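## Task

Take a free grey peg and push it fully into an unused hole of the yellow sulfur ball held by the other gripper, until it clicks and locks. Pegs already in the ball must stay put. At the end, that other gripper must still hold the ball, or a peg locked into it. Nothing else may count on the robot to stay in place.

## Robot and tools

ROBOT. There are two six-joint arms, each with a parallel two-finger gripper: left_arm and right_arm. They face each other across a table. Bases in the scene frame: left_arm at (-0.049, +0.528, +0.102) m, quat_wxyz (+0.843, 0, 0, -0.537); right_arm at (+0.050, -0.466, +0.079) m, quat_wxyz (+0.650, 0, 0, +0.760). The arm names do not refer to sides of any camera image.

FRAMES. One scene frame is used for everything. Its origin is the table centre, +z is up, the table top is at z = +0.020 m, and left_arm's base is on the +y side. In each gripper's own frame, the fingers point along +x and close along y. end_effector_position is the point between the finger pads, 3 to 4 cm short of the fingertips. Reported hand positions can be somewhat wrong, more so when an arm is stretched out.

ROW FORMAT. Every command row has 16 numbers in one list covering both arms. The first 8 are left_arm: x, y, z (metres), qw, qx, qy, qz (orientation, w first), then opening. The last 8 are the same for right_arm. Position and quaternion are an absolute target pose for the gripper in the scene frame, not an offset. Send all 16 numbers even if only one arm should move. An arm meant to stay still gets its last reported pose and its intended opening repeated in every call. To hold a gripper's orientation steady, keep sending one fixed quaternion rather than copying the drifting reported one.

A call is refused if a target lies more than 0.6 m from that arm's last reported position along any of its gripper's axes. On each control step, the commanded pose is clipped to at most 70 mm and 16 degrees away from the measured pose. If position and orientation cannot both be reached, position wins.

OPENING runs from -1 to +1. +1 is fully open, 0.088 m. Empty fingers touch at about -0.80, and values below that change nothing. Closing from fully open takes at least about 0.5 s. grip_measured reports the finger gap on this same scale. It can be off by about 1 mm, and reads up to about 0.061 narrower while squeezing hard. For a firm hold, command roughly 0.07 below grip_measured; a smaller margin gives a gentler grip. Parts thinner than about 3 mm get proportionally less force. Each pad can push about 34 to 49 N, briefly more at first contact.

TOOLS.
- execute_actions: "actions" is a list holding zero or one item. With an empty list it only returns the state. An action item is {"rows": [...], "steps": n}: 1 to 15 rows of 16 numbers, with n at most 15 (default 15). Each step lasts 1/30 s, and the last row repeats if steps outnumber rows. A wait item is {"steps": n} with n up to 300. It is counted from the previous result, so your reply time is included. The optional "pictures" flag chooses whether images are returned; by default they are.
- move: "target" is one 16-number row as above, giving absolute poses. "speed" is the top path speed in m/s, from 0.002 to 0.5 (default 0.25); turning is limited to twice that value in rad/s. Both grippers travel straight lines that end together, lasting 0.5 to 10 s, and stop after 10 s even if short of the target. Rotation takes the shorter way round. Openings are applied at the start. Paths ignore obstacles and the other arm, and grippers may lag, drift or overshoot the speed. Faster moves hit harder, and aiming past a contact presses harder. The result adds a "move:" line giving the ending (done, off_target, moving, held, fault) and any limits. limits=paced means a pose was clipped. limits=held means some steps were blocked; the arm may then jump ahead quickly. Each gripper's distance from its pose is also reported.
- wait: "seconds" from 0 to 10; the scene runs and nothing new is sent.
- zoom_image: "camera" is one of cam_head_left, cam_head_right, cam_left_wrist, cam_right_wrist. "region" is [x0, y0, x1, y1] in that image's pixels, with (0, 0) at top left, no larger than 504 by 504.
- read_manual: section "licences" returns URDF licence texts only.
- finished_scene: "scene" is 1 or 2. It ends that scene for good and reports whether the goal was met. Replying without any tool call ends all scenes.

RESULTS. The state line shows each arm's position, quat_wxyz and velocities. A "pose unreachable" line names an arm whose command was changed or blocked by the clearance check. HELD marks steps whose row was not fully sent. A "Hand target" line shows the pose the controller is currently driving toward. After an action ends, an arm continues only to its last clipped pose, at most 70 mm further, so check the result and send the remainder. Joint friction can leave a gripper short or slightly tilted, and tiny moves may not happen; check position and orientation after each move. The simulation keeps running while you think.

CAMERAS. All four images are 672x504: cam_head_left, cam_head_right, cam_left_wrist, cam_right_wrist. Calibration data is supplied and may be slightly off.

LIMITS AND HAZARDS. Joint ranges in rad: waist -3.054 to 3.054, shoulder 0 to 3.142, elbow 0 to 2.356, wrist pitch and wrist yaw -1.571 to 1.571, wrist roll -3.142 to 3.142. Load limits in N m: waist 16.6, shoulder 20.6, elbow 20.5, wrist pitch 5.42, wrist yaw 5.4, wrist roll 5.07. Reaching a load limit causes a torque fault: the arm halts for 10 s and the rest of the call is skipped. Holding loads heats the motors. MOTOR HOT appears from 50 °C. At 95 °C an OVER-TEMPERATURE FAULT holds the arm, and if it stays hot for 30 to 60 s the arm loses power and goes limp. Never let the arms collide or press on each other. Do not knock or drop anything off the table. Avoid slips, drops, slams and hard pushes. Loose objects may occasionally be nudged by something external.

Each tool is called after "Request:" in YAML: its name, and indented under it one key for each argument.

## Session

Request:
execute_actions:
  actions: []

Scene clock: 0.00 s of 4400.00 s.
left_arm: end_effector_position=(+0.2045, +0.1752, +0.3057) grip_measured=+0.003 end_effector_quat_wxyz=(+0.845, -0.004, -0.015, -0.535) end_effector_velocity=(-0.000, +0.000, +0.001) end_effector_angular_velocity=(-0.008, +0.022, +0.014) | right_arm: end_effector_position=(+0.0015, -0.1527, +0.4016) grip_measured=+1.000 end_effector_quat_wxyz=(+0.651, +0.015, -0.016, +0.759) end_effector_velocity=(-0.000, +0.001, -0.003) end_effector_angular_velocity=(-0.011, -0.009, +0.005)
Joint positions: left_arm=[0.279 1.622 0.644 1.008 0.274 0.001 0.039] | right_arm=[-0.003  0.855  0.655  0.245 -0.    -0.005  0.088]
Joint velocities: left_arm=[-0.007 -0.007 -0.002 -0.007 -0.022 -0.022 -0.   ] | right_arm=[-0.002  0.002 -0.002 -0.007 -0.007 -0.007 -0.   ]
Motor temperatures (°C, as the motors report them): left_arm=[23 21 23 21 23 21] | right_arm=[20 23 23 20 21 20]
Heat: left arm: hottest waist 23 °C (+0.0 °C/min); right arm: hottest shoulder 23 °C (+0.0 °C/min).
Hand target (left_arm): +0.204, +0.175, +0.306; +0.845, -0.004, -0.015, -0.535
Hand target (right_arm): +0.002, -0.153, +0.402; +0.651, +0.015, -0.016, +0.759

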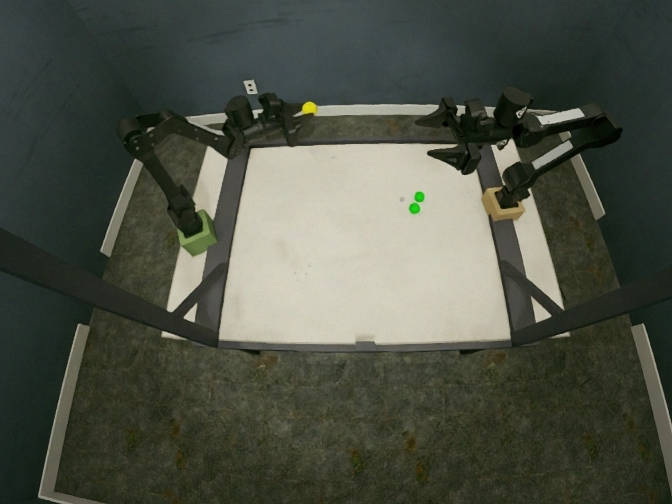

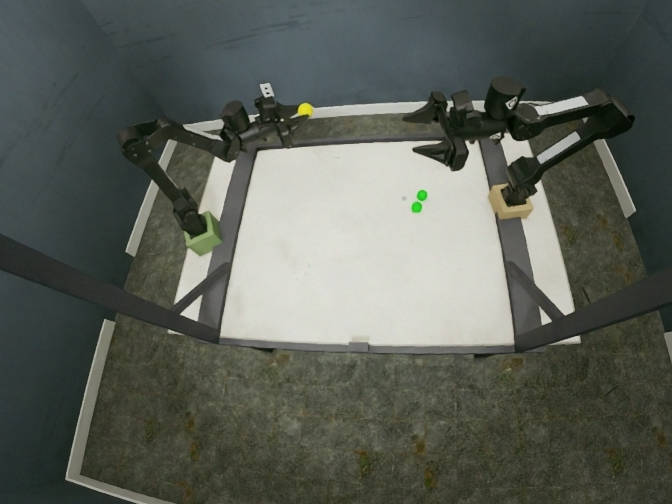

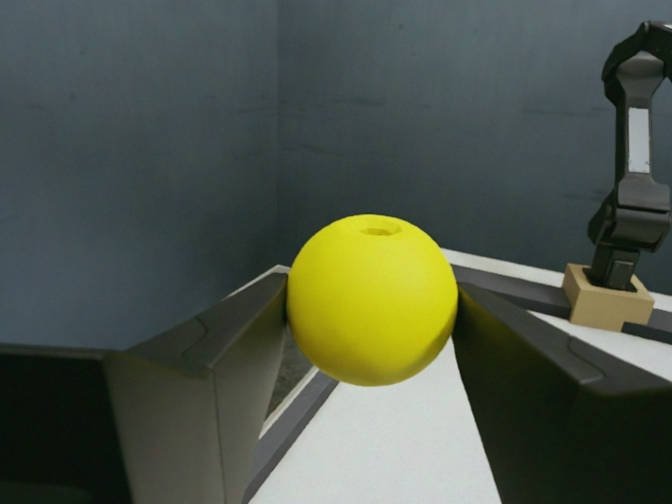

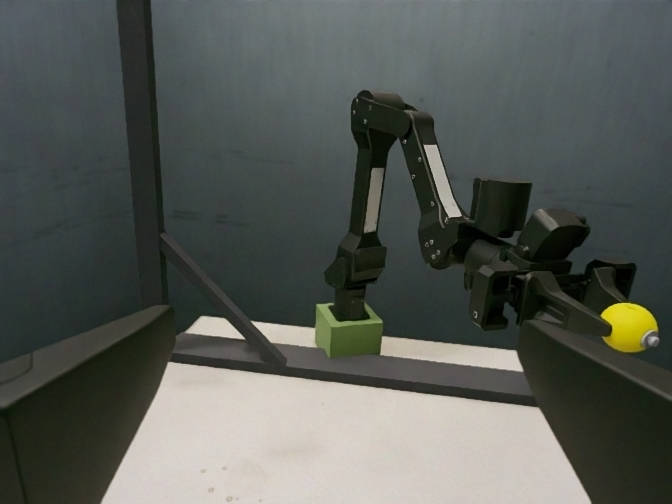

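I'll zoom in on the ball and the loose objects on the table.

Request:
zoom_image:
  camera: "cam_head_left"
  region: [370, 170, 450, 230]

Request:
zoom_image:
  camera: "cam_right_wrist"
  region: [552, 270, 672, 370]

Request:
zoom_image:
  camera: "cam_head_left"
  region: [260, 75, 340, 145]

Request:
zoom_image:
  camera: "cam_left_wrist"
  region: [270, 190, 480, 400]

Region (370, 170, 450, 230) of cam_head_left's 672x504 image, scaled by 6.300, with more detail than that image has; it fills the top 378 rows of this view, and the rest is white.

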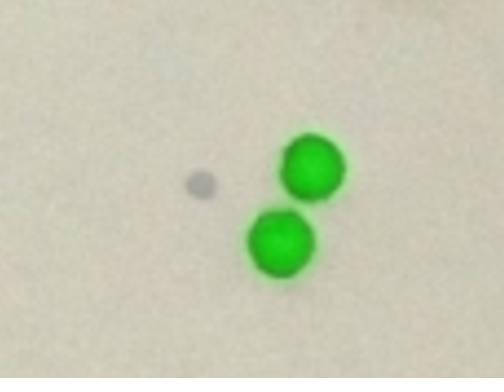

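Region (552, 270, 672, 370) of cam_right_wrist's 672x504 image, scaled by 4.200, with more detail than that image has.

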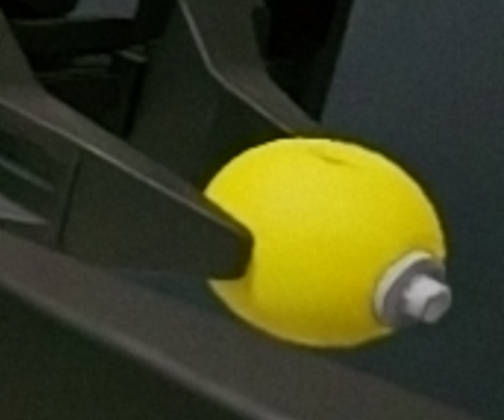

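Region (260, 75, 340, 145) of cam_head_left's 672x504 image, scaled by 6.300, with more detail than that image has; it fills the top 441 rows of this view, and the rest is white.

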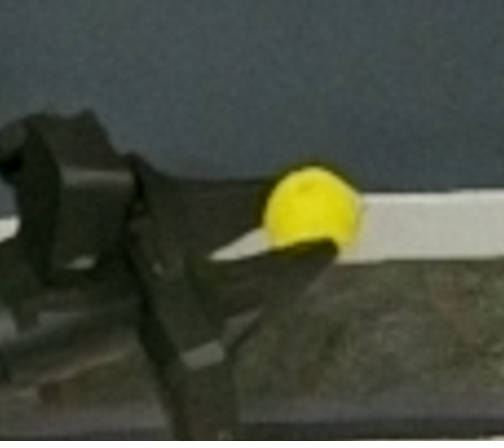

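Region (270, 190, 480, 400) of cam_left_wrist's 672x504 image, scaled by 2.400, with more detail than that image has.

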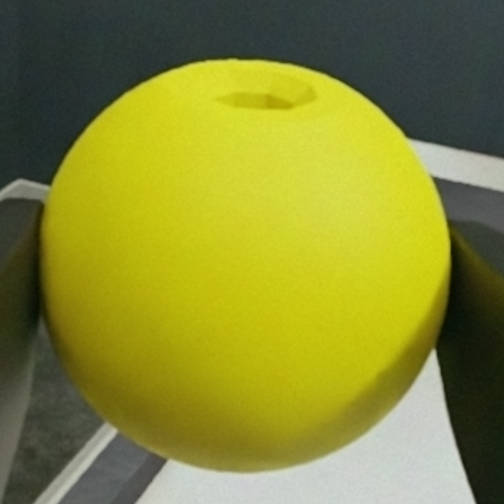

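Request:
move:
  target: [0.2045, 0.1752, 0.3057, 0.845, -0.004, -0.015, -0.535, -0.07, 0.074, -0.10, 0.16, 0.5, -0.5, 0.5, 0.5, 1.0]
  speed: 0.3

Scene clock: 30.50 s of 4400.00 s.
left_arm: end_effector_position=(+0.2045, +0.1752, +0.3057) grip_measured=+0.003 end_effector_quat_wxyz=(+0.845, -0.004, -0.015, -0.535) end_effector_velocity=(-0.001, +0.001, -0.002) end_effector_angular_velocity=(+0.009, -0.002, -0.005) | right_arm: end_effector_position=(+0.0729, -0.1023, +0.1632) grip_measured=+1.000 end_effector_quat_wxyz=(+0.499, -0.497, +0.498, +0.506) end_effector_velocity=(-0.001, -0.005, -0.001) end_effector_angular_velocity=(-0.026, +0.009, +0.005)
Joint positions: left_arm=[0.279 1.622 0.644 1.008 0.274 0.001 0.039] | right_arm=[-0.224  1.937  1.506 -1.131 -0.01  -0.073  0.088]
Joint velocities: left_arm=[ 0.002 -0.002 -0.002 -0.007  0.007  0.007 -0.   ] | right_arm=[-0.002  0.002 -0.002 -0.022 -0.007 -0.007 -0.   ]
Motor temperatures (°C, as the motors report them): left_arm=[23 24 26 25 23 21] | right_arm=[20 24 28 25 21 20]
Heat: left arm: hottest elbow 26 °C (+5.9 °C/min); right arm: hottest elbow 28 °C (+9.8 °C/min).
Hand target (left_arm): +0.205, +0.175, +0.306; +0.845, -0.004, -0.015, -0.535
Hand target (right_arm): +0.074, -0.101, +0.160; +0.497, -0.500, +0.501, +0.503
Off the commanded pose (left_arm): 0.000 m, 0 deg.
Off the commanded pose (right_arm): 0.004 m, 1 deg.
After step 90, 24.27 s passed at rest.
move: done
camera_calibration (this result's frames):
cam_right_wrist: T_world_to_cam=[[0.996938, 0.0777381, 0.00846214, -0.0638524], [0.0714349, -0.949397, 0.305846, -0.119254], [0.0318098, -0.304305, -0.952043, 0.201377], [0, 0, 0, 1]] pos_world=[0.0657701, -0.0469761, 0.228733]

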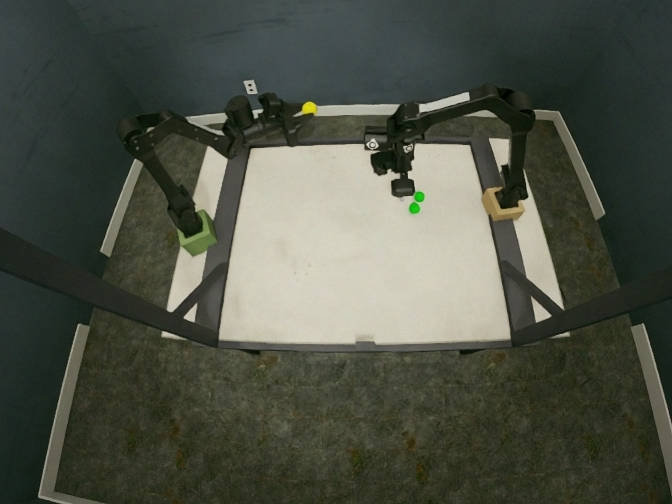

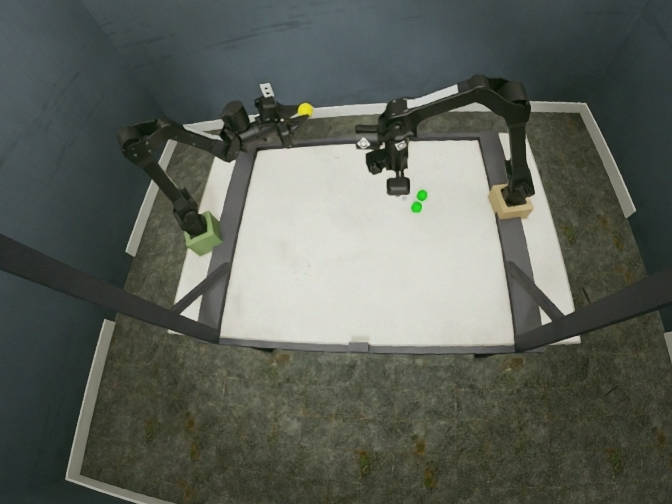

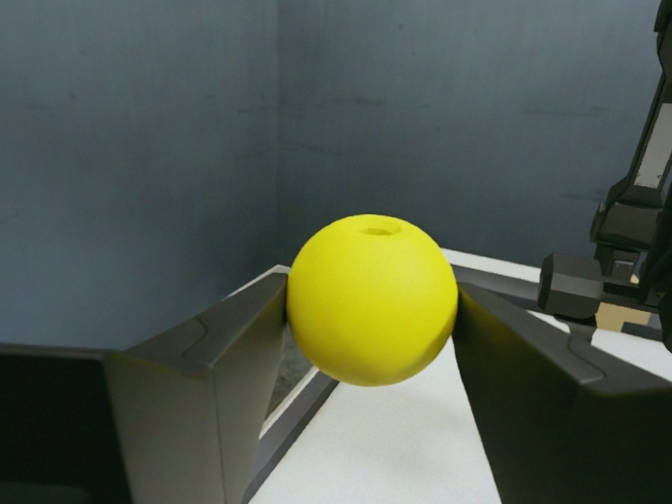

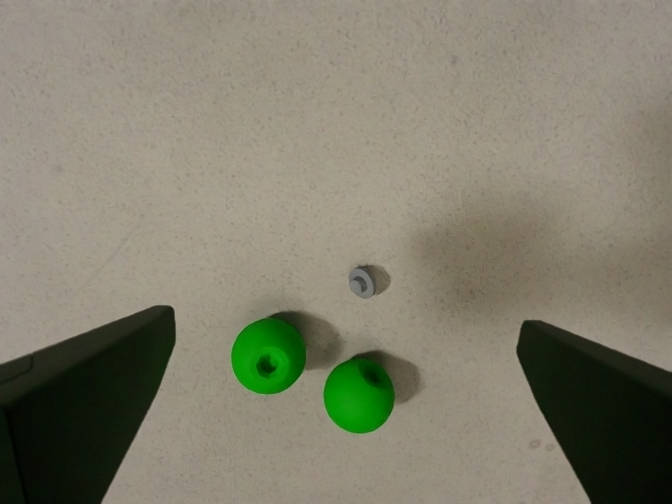

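Request:
zoom_image:
  camera: "cam_right_wrist"
  region: [325, 245, 405, 325]

Region (325, 245, 405, 325) of cam_right_wrist's 672x504 image, scaled by 6.300, with more detail than that image has.

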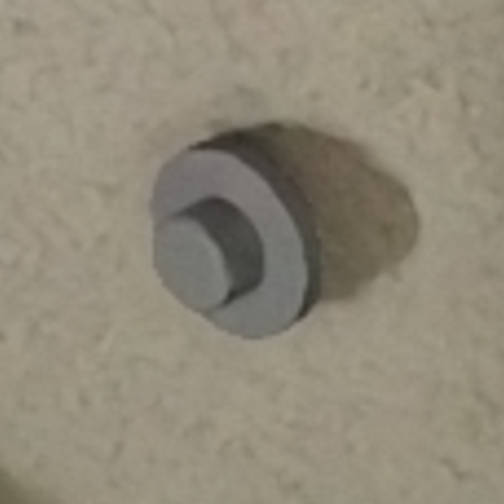

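Request:
move:
  target: [0.2045, 0.1752, 0.3057, 0.845, -0.004, -0.015, -0.535, -0.07, 0.086, -0.1285, 0.095, -0.0708, -0.7036, -0.0708, 0.7036, -0.5]
  speed: 0.3

Scene clock: 130.57 s of 4400.00 s.
left_arm: end_effector_position=(+0.2045, +0.1752, +0.3057) grip_measured=+0.003 end_effector_quat_wxyz=(+0.845, -0.004, -0.015, -0.535) end_effector_velocity=(+0.003, +0.002, -0.001) end_effector_angular_velocity=(+0.002, +0.012, +0.024) | right_arm: end_effector_position=(+0.0849, -0.1255, +0.0977) grip_measured=-0.497 end_effector_quat_wxyz=(-0.067, -0.703, -0.074, +0.704) end_effector_velocity=(-0.001, +0.004, +0.000) end_effector_angular_velocity=(+0.023, +0.005, +0.024)
Joint positions: left_arm=[0.279 1.622 0.644 1.008 0.274 0.001 0.039] | right_arm=[-0.261  1.937  1.231 -0.855 -0.003 -1.874  0.015]
Joint velocities: left_arm=[ 0.002 -0.002 -0.002 -0.007 -0.022 -0.007 -0.   ] | right_arm=[ 0.002 -0.002 -0.002  0.022 -0.007 -0.022  0.   ]
Motor temperatures (°C, as the motors report them): left_arm=[23 27 29 31 23 21] | right_arm=[20 33 30 21 21 20]
Heat: left arm: hottest wrist pitch 31 °C (+2.0 °C/min); right arm: hottest shoulder 33 °C (+3.0 °C/min).
Hand target (left_arm): +0.205, +0.175, +0.306; +0.845, -0.004, -0.015, -0.535
Hand target (right_arm): +0.086, -0.129, +0.095; +0.071, +0.704, +0.071, -0.704
Off the commanded pose (left_arm): 0.000 m, 0 deg.
Off the commanded pose (right_arm): 0.004 m, 1 deg.
After step 90, 93.70 s passed at rest.
move: done
camera_calibration (this result's frames):
cam_right_wrist: T_world_to_cam=[[-0.268412, 0.962929, 0.0268743, 0.143308], [0.916131, 0.246545, 0.3161, -0.0447267], [0.297756, 0.109466, -0.948345, 0.160593], [0, 0, 0, 1]] pos_world=[0.0316236, -0.144547, 0.162584]

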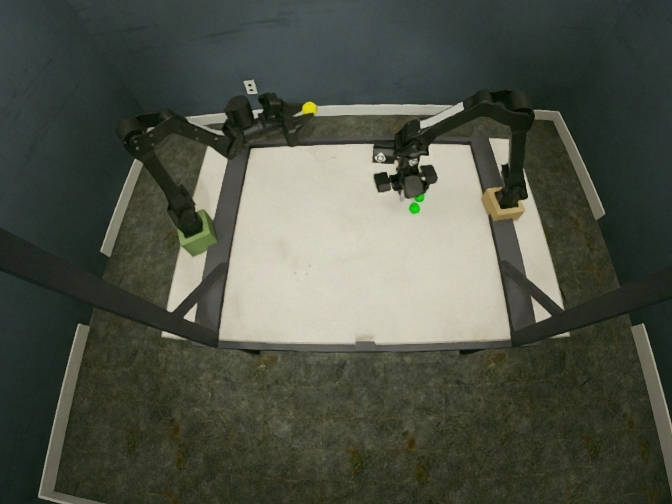

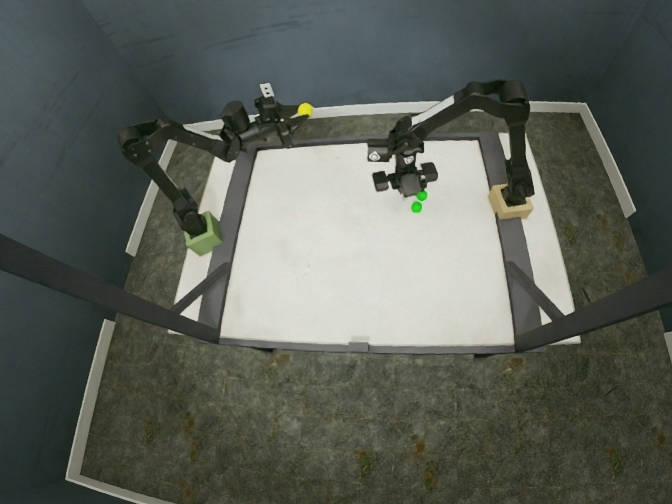

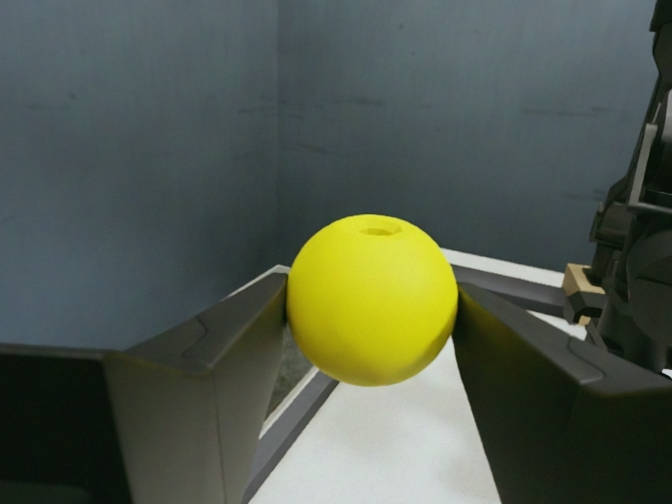

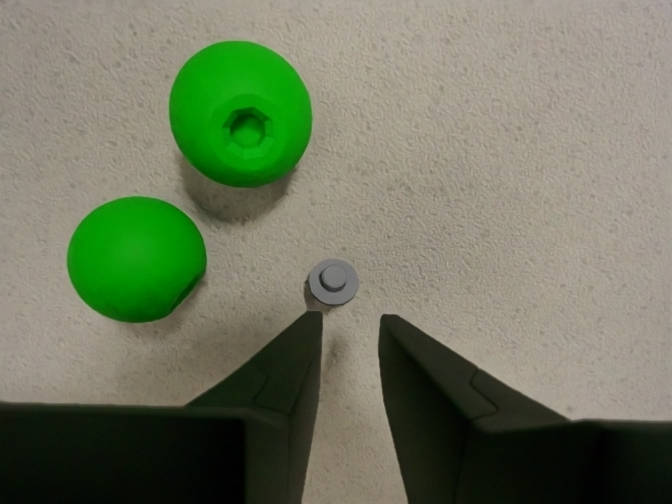

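Request:
zoom_image:
  camera: "cam_right_wrist"
  region: [285, 235, 415, 365]

Region (285, 235, 415, 365) of cam_right_wrist's 672x504 image, scaled by 3.877, with more detail than that image has.

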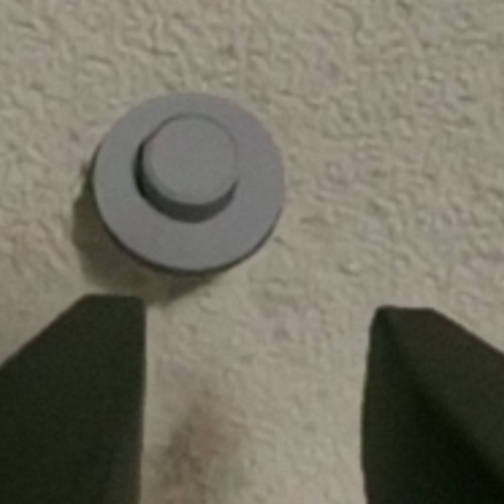

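Request:
zoom_image:
  camera: "cam_right_wrist"
  region: [230, 252, 482, 504]

Region (230, 252, 482, 504) of cam_right_wrist's 672x504 image, scaled by 2.000, with more detail than that image has.

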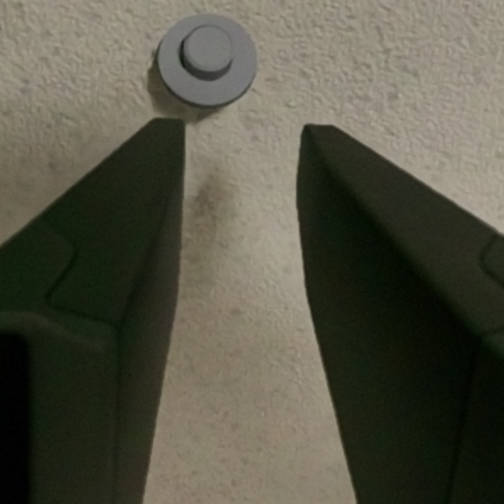

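Request:
move:
  target: [0.2045, 0.1752, 0.3057, 0.845, -0.004, -0.015, -0.535, -0.07, 0.083, -0.1325, 0.073, -0.0708, -0.7036, -0.0708, 0.7036, -0.555]
  speed: 0.05

Scene clock: 182.83 s of 4400.00 s.
left_arm: end_effector_position=(+0.2045, +0.1752, +0.3057) grip_measured=+0.003 end_effector_quat_wxyz=(+0.845, -0.004, -0.015, -0.535) end_effector_velocity=(-0.001, +0.001, -0.003) end_effector_angular_velocity=(+0.010, +0.018, +0.005) | right_arm: end_effector_position=(+0.0838, -0.1287, +0.0791) grip_measured=-0.552 end_effector_quat_wxyz=(-0.064, -0.704, -0.078, +0.703) end_effector_velocity=(+0.002, +0.001, +0.000) end_effector_angular_velocity=(+0.007, -0.008, +0.005)
Joint positions: left_arm=[0.279 1.622 0.644 1.008 0.274 0.001 0.039] | right_arm=[-0.258  1.953  1.17  -0.768 -0.003 -1.873  0.012]
Joint velocities: left_arm=[-0.002 -0.007 -0.002 -0.022 -0.007 -0.007 -0.   ] | right_arm=[-0.002 -0.002 -0.002  0.007  0.007 -0.007 -0.   ]
Motor temperatures (°C, as the motors report them): left_arm=[23 28 29 32 23 21] | right_arm=[20 36 28 21 21 20]
Heat: left arm: hottest wrist pitch 32 °C (+1.0 °C/min); right arm: hottest shoulder 36 °C (+3.0 °C/min).
Hand target (left_arm): +0.205, +0.175, +0.306; +0.845, -0.004, -0.015, -0.535
Hand target (right_arm): +0.083, -0.133, +0.073; +0.071, +0.704, +0.071, -0.704
Off the commanded pose (left_arm): 0.000 m, 0 deg.
Off the commanded pose (right_arm): 0.007 m, 1 deg.
After step 90, 48.40 s passed at rest.
move: done
camera_calibration (this result's frames):
cam_right_wrist: T_world_to_cam=[[-0.26918, 0.9624, 0.0364585, 0.145788], [0.915616, 0.243989, 0.319557, -0.0376099], [0.298646, 0.1194, -0.946865, 0.144705], [0, 0, 0, 1]] pos_world=[0.0304637, -0.148408, 0.14372]

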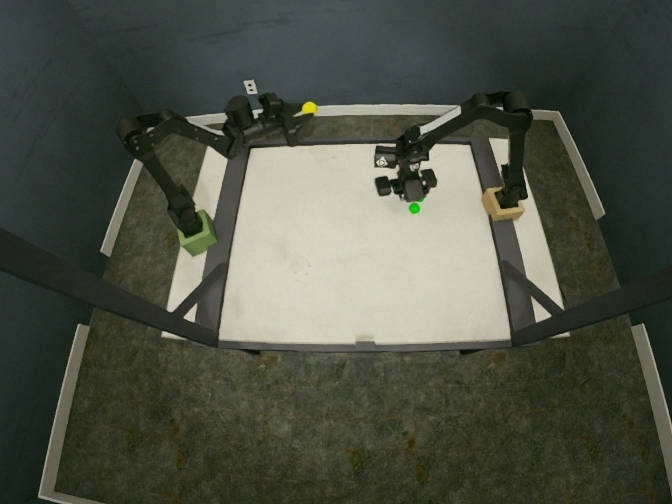

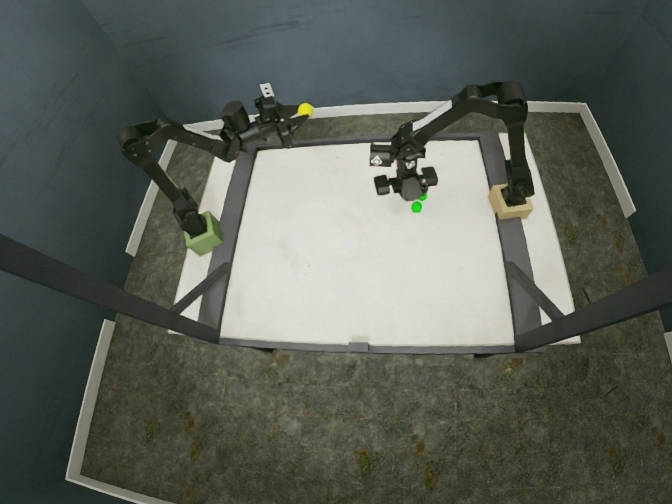

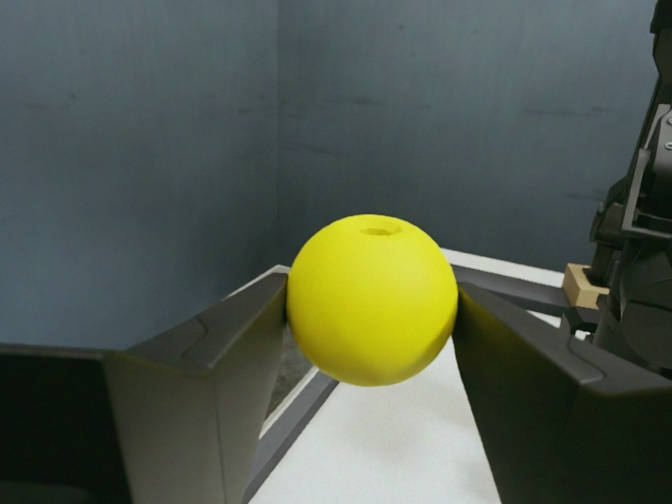

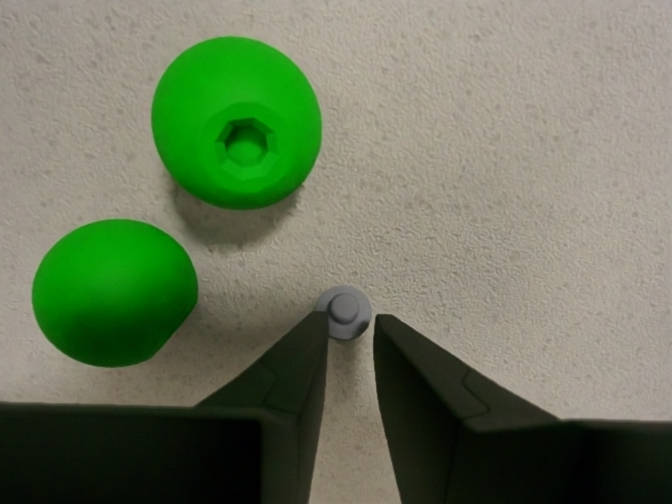

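Request:
zoom_image:
  camera: "cam_right_wrist"
  region: [290, 260, 410, 380]

Region (290, 260, 410, 380) of cam_right_wrist's 672x504 image, scaled by 4.200, with more detail than that image has.

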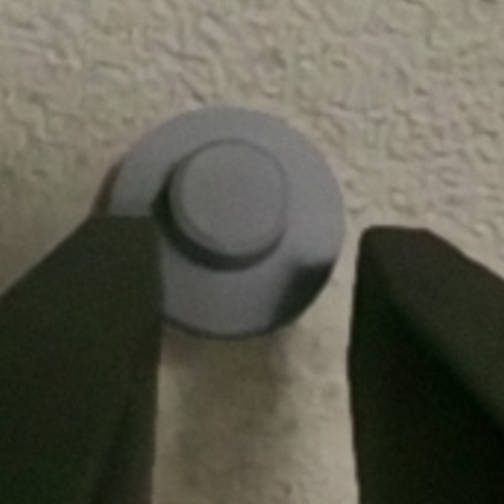

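Request:
move:
  target: [0.2045, 0.1752, 0.3057, 0.845, -0.004, -0.015, -0.535, -0.07, 0.079, -0.135, 0.074, -0.0708, -0.7036, -0.0708, 0.7036, -0.555]
  speed: 0.03

Scene clock: 222.30 s of 4400.00 s.
left_arm: end_effector_position=(+0.2045, +0.1752, +0.3057) grip_measured=+0.003 end_effector_quat_wxyz=(+0.845, -0.004, -0.015, -0.535) end_effector_velocity=(-0.002, -0.001, -0.002) end_effector_angular_velocity=(-0.010, +0.038, -0.001) | right_arm: end_effector_position=(+0.0796, -0.1321, +0.0766) grip_measured=-0.552 end_effector_quat_wxyz=(-0.068, -0.703, -0.074, +0.704) end_effector_velocity=(+0.000, +0.004, -0.001) end_effector_angular_velocity=(+0.018, +0.006, +0.005)
Joint positions: left_arm=[0.279 1.622 0.644 1.008 0.274 0.001 0.039] | right_arm=[-0.247  1.953  1.159 -0.767 -0.003 -1.862  0.012]
Joint velocities: left_arm=[-0.007 -0.002 -0.002 -0.007 -0.007 -0.037 -0.   ] | right_arm=[-0.002  0.002 -0.002  0.022 -0.007 -0.007  0.   ]
Motor temperatures (°C, as the motors report them): left_arm=[23 29 30 33 23 21] | right_arm=[20 35 28 21 21 20]
Heat: left arm: hottest wrist pitch 33 °C (+1.0 °C/min); right arm: hottest shoulder 35 °C (+0.0 °C/min).
Hand target (left_arm): +0.205, +0.175, +0.306; +0.845, -0.004, -0.015, -0.535
Hand target (right_arm): +0.079, -0.135, +0.074; +0.071, +0.703, +0.071, -0.704
Off the commanded pose (left_arm): 0.000 m, 0 deg.
Off the commanded pose (right_arm): 0.004 m, 1 deg.
After step 90, 35.77 s passed at rest.
move: done
camera_calibration (this result's frames):
cam_right_wrist: T_world_to_cam=[[-0.26951, 0.962632, 0.0265267, 0.148891], [0.915898, 0.247722, 0.315855, -0.0313647], [0.297481, 0.109422, -0.948436, 0.142904], [0, 0, 0, 1]] pos_world=[0.0263433, -0.151194, 0.141492]

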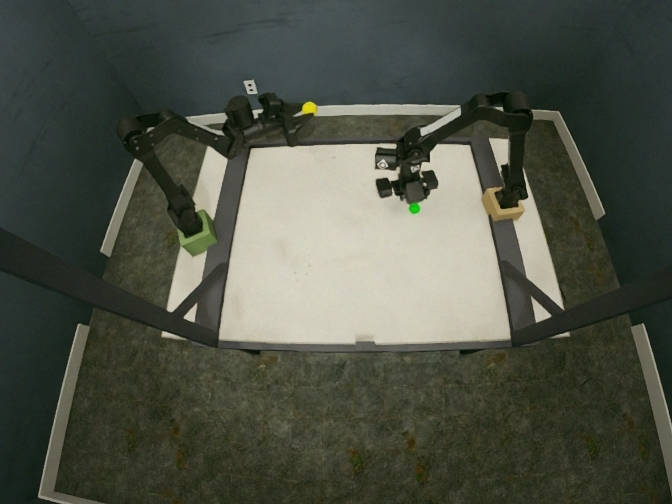

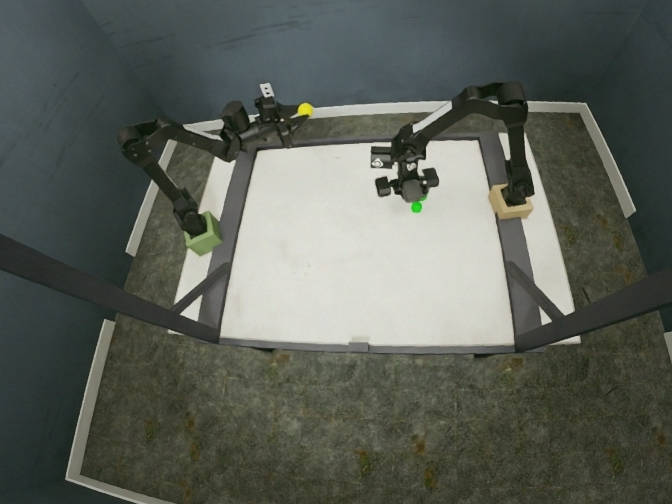

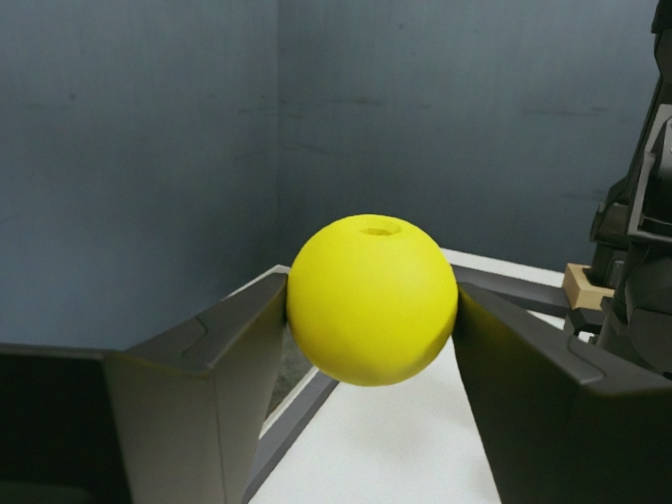

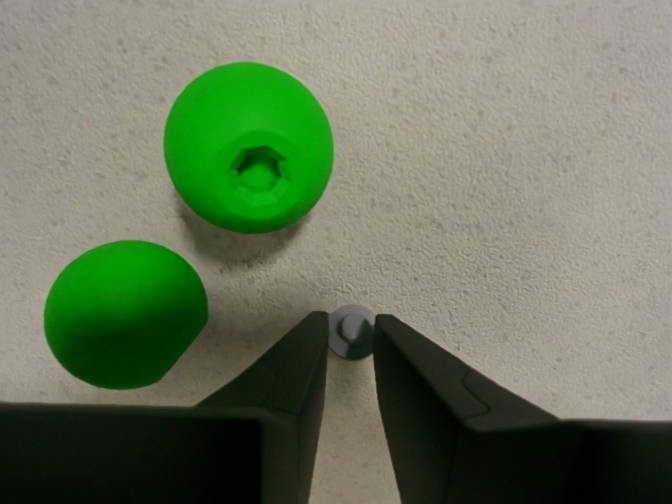

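Request:
zoom_image:
  camera: "cam_right_wrist"
  region: [290, 270, 410, 390]

Region (290, 270, 410, 390) of cam_right_wrist's 672x504 image, scaled by 4.200, with more detail than that image has.

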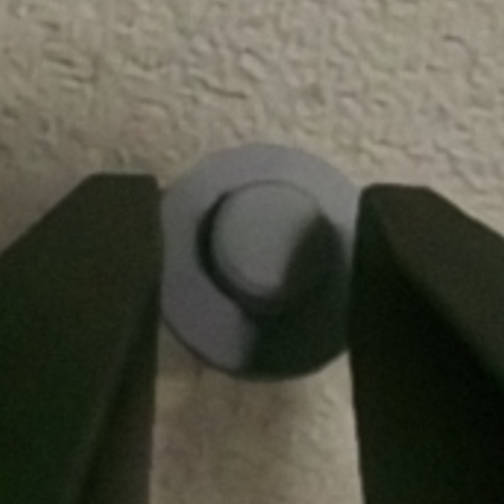

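Request:
move:
  target: [0.2045, 0.1752, 0.3057, 0.845, -0.004, -0.015, -0.535, -0.07, 0.0886, -0.1291, 0.0672, -0.0665, -0.7035, -0.0755, 0.7035, -0.555]
  speed: 0.015

Scene clock: 251.53 s of 4400.00 s.
left_arm: end_effector_position=(+0.2045, +0.1752, +0.3057) grip_measured=+0.003 end_effector_quat_wxyz=(+0.845, -0.004, -0.015, -0.535) end_effector_velocity=(-0.002, -0.001, -0.004) end_effector_angular_velocity=(-0.000, +0.028, -0.010) | right_arm: end_effector_position=(+0.0878, -0.1277, +0.0718) grip_measured=-0.552 end_effector_quat_wxyz=(-0.062, -0.704, -0.080, +0.703) end_effector_velocity=(-0.001, -0.005, +0.000) end_effector_angular_velocity=(-0.021, +0.009, +0.020)
Joint positions: left_arm=[0.279 1.622 0.644 1.008 0.274 0.001 0.039] | right_arm=[-0.27   1.969  1.159 -0.735 -0.003 -1.884  0.012]
Joint velocities: left_arm=[-0.002  0.002 -0.002 -0.007  0.007 -0.022 -0.   ] | right_arm=[-0.002 -0.002 -0.002 -0.022 -0.007 -0.022 -0.   ]
Motor temperatures (°C, as the motors report them): left_arm=[23 29 30 33 23 21] | right_arm=[20 36 28 21 21 20]
Heat: left arm: hottest wrist pitch 33 °C (+1.0 °C/min); right arm: hottest shoulder 36 °C (+1.0 °C/min).
Hand target (left_arm): +0.205, +0.175, +0.306; +0.845, -0.004, -0.015, -0.535
Hand target (right_arm): +0.089, -0.129, +0.067; +0.066, +0.703, +0.075, -0.704
Off the commanded pose (left_arm): 0.000 m, 0 deg.
Off the commanded pose (right_arm): 0.005 m, 1 deg.
After step 90, 25.13 s passed at rest.
move: done
camera_calibration (this result's frames):
cam_right_wrist: T_world_to_cam=[[-0.269576, 0.962091, 0.0413478, 0.145859], [0.915255, 0.242631, 0.321619, -0.0394578], [0.299394, 0.124545, -0.945966, 0.136965], [0, 0, 0, 1]] pos_world=[0.0344275, -0.147814, 0.136224]

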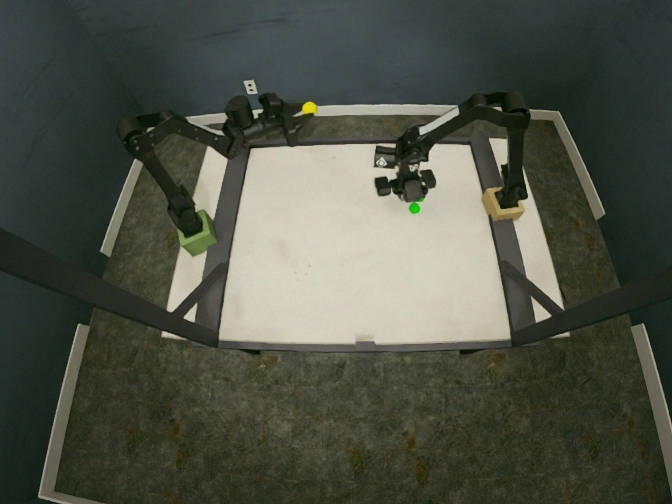

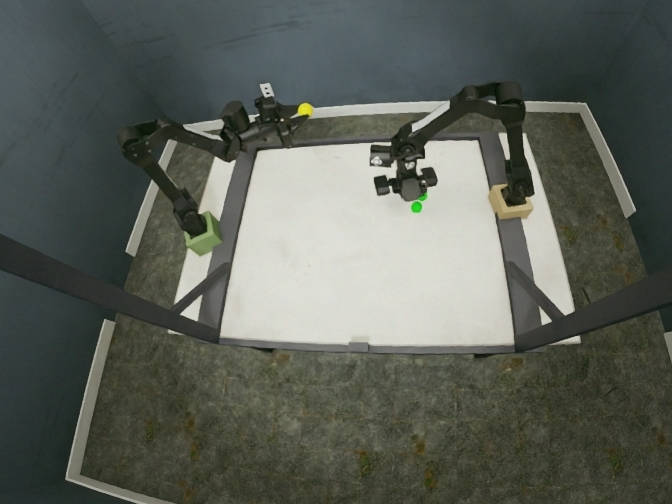

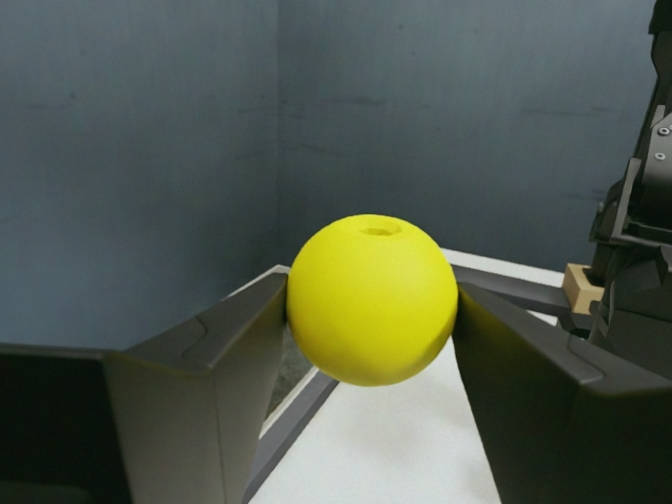

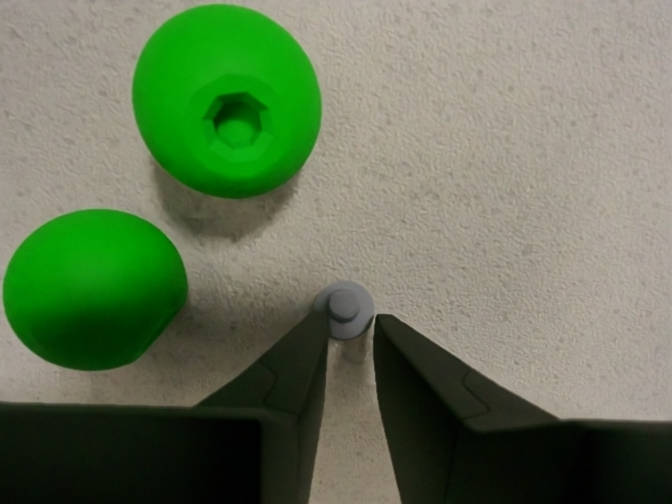

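Request:
zoom_image:
  camera: "cam_right_wrist"
  region: [290, 260, 410, 380]

Region (290, 260, 410, 380) of cam_right_wrist's 672x504 image, scaled by 4.200, with more detail than that image has.

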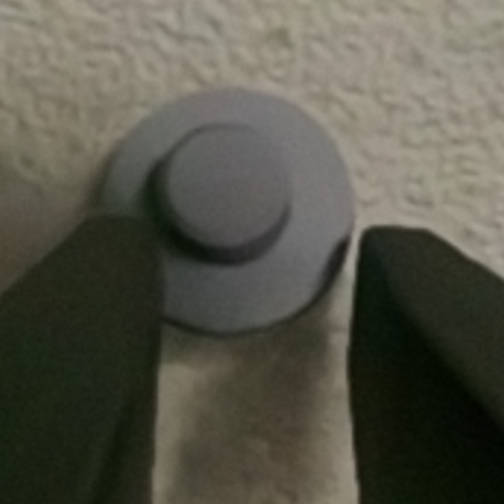

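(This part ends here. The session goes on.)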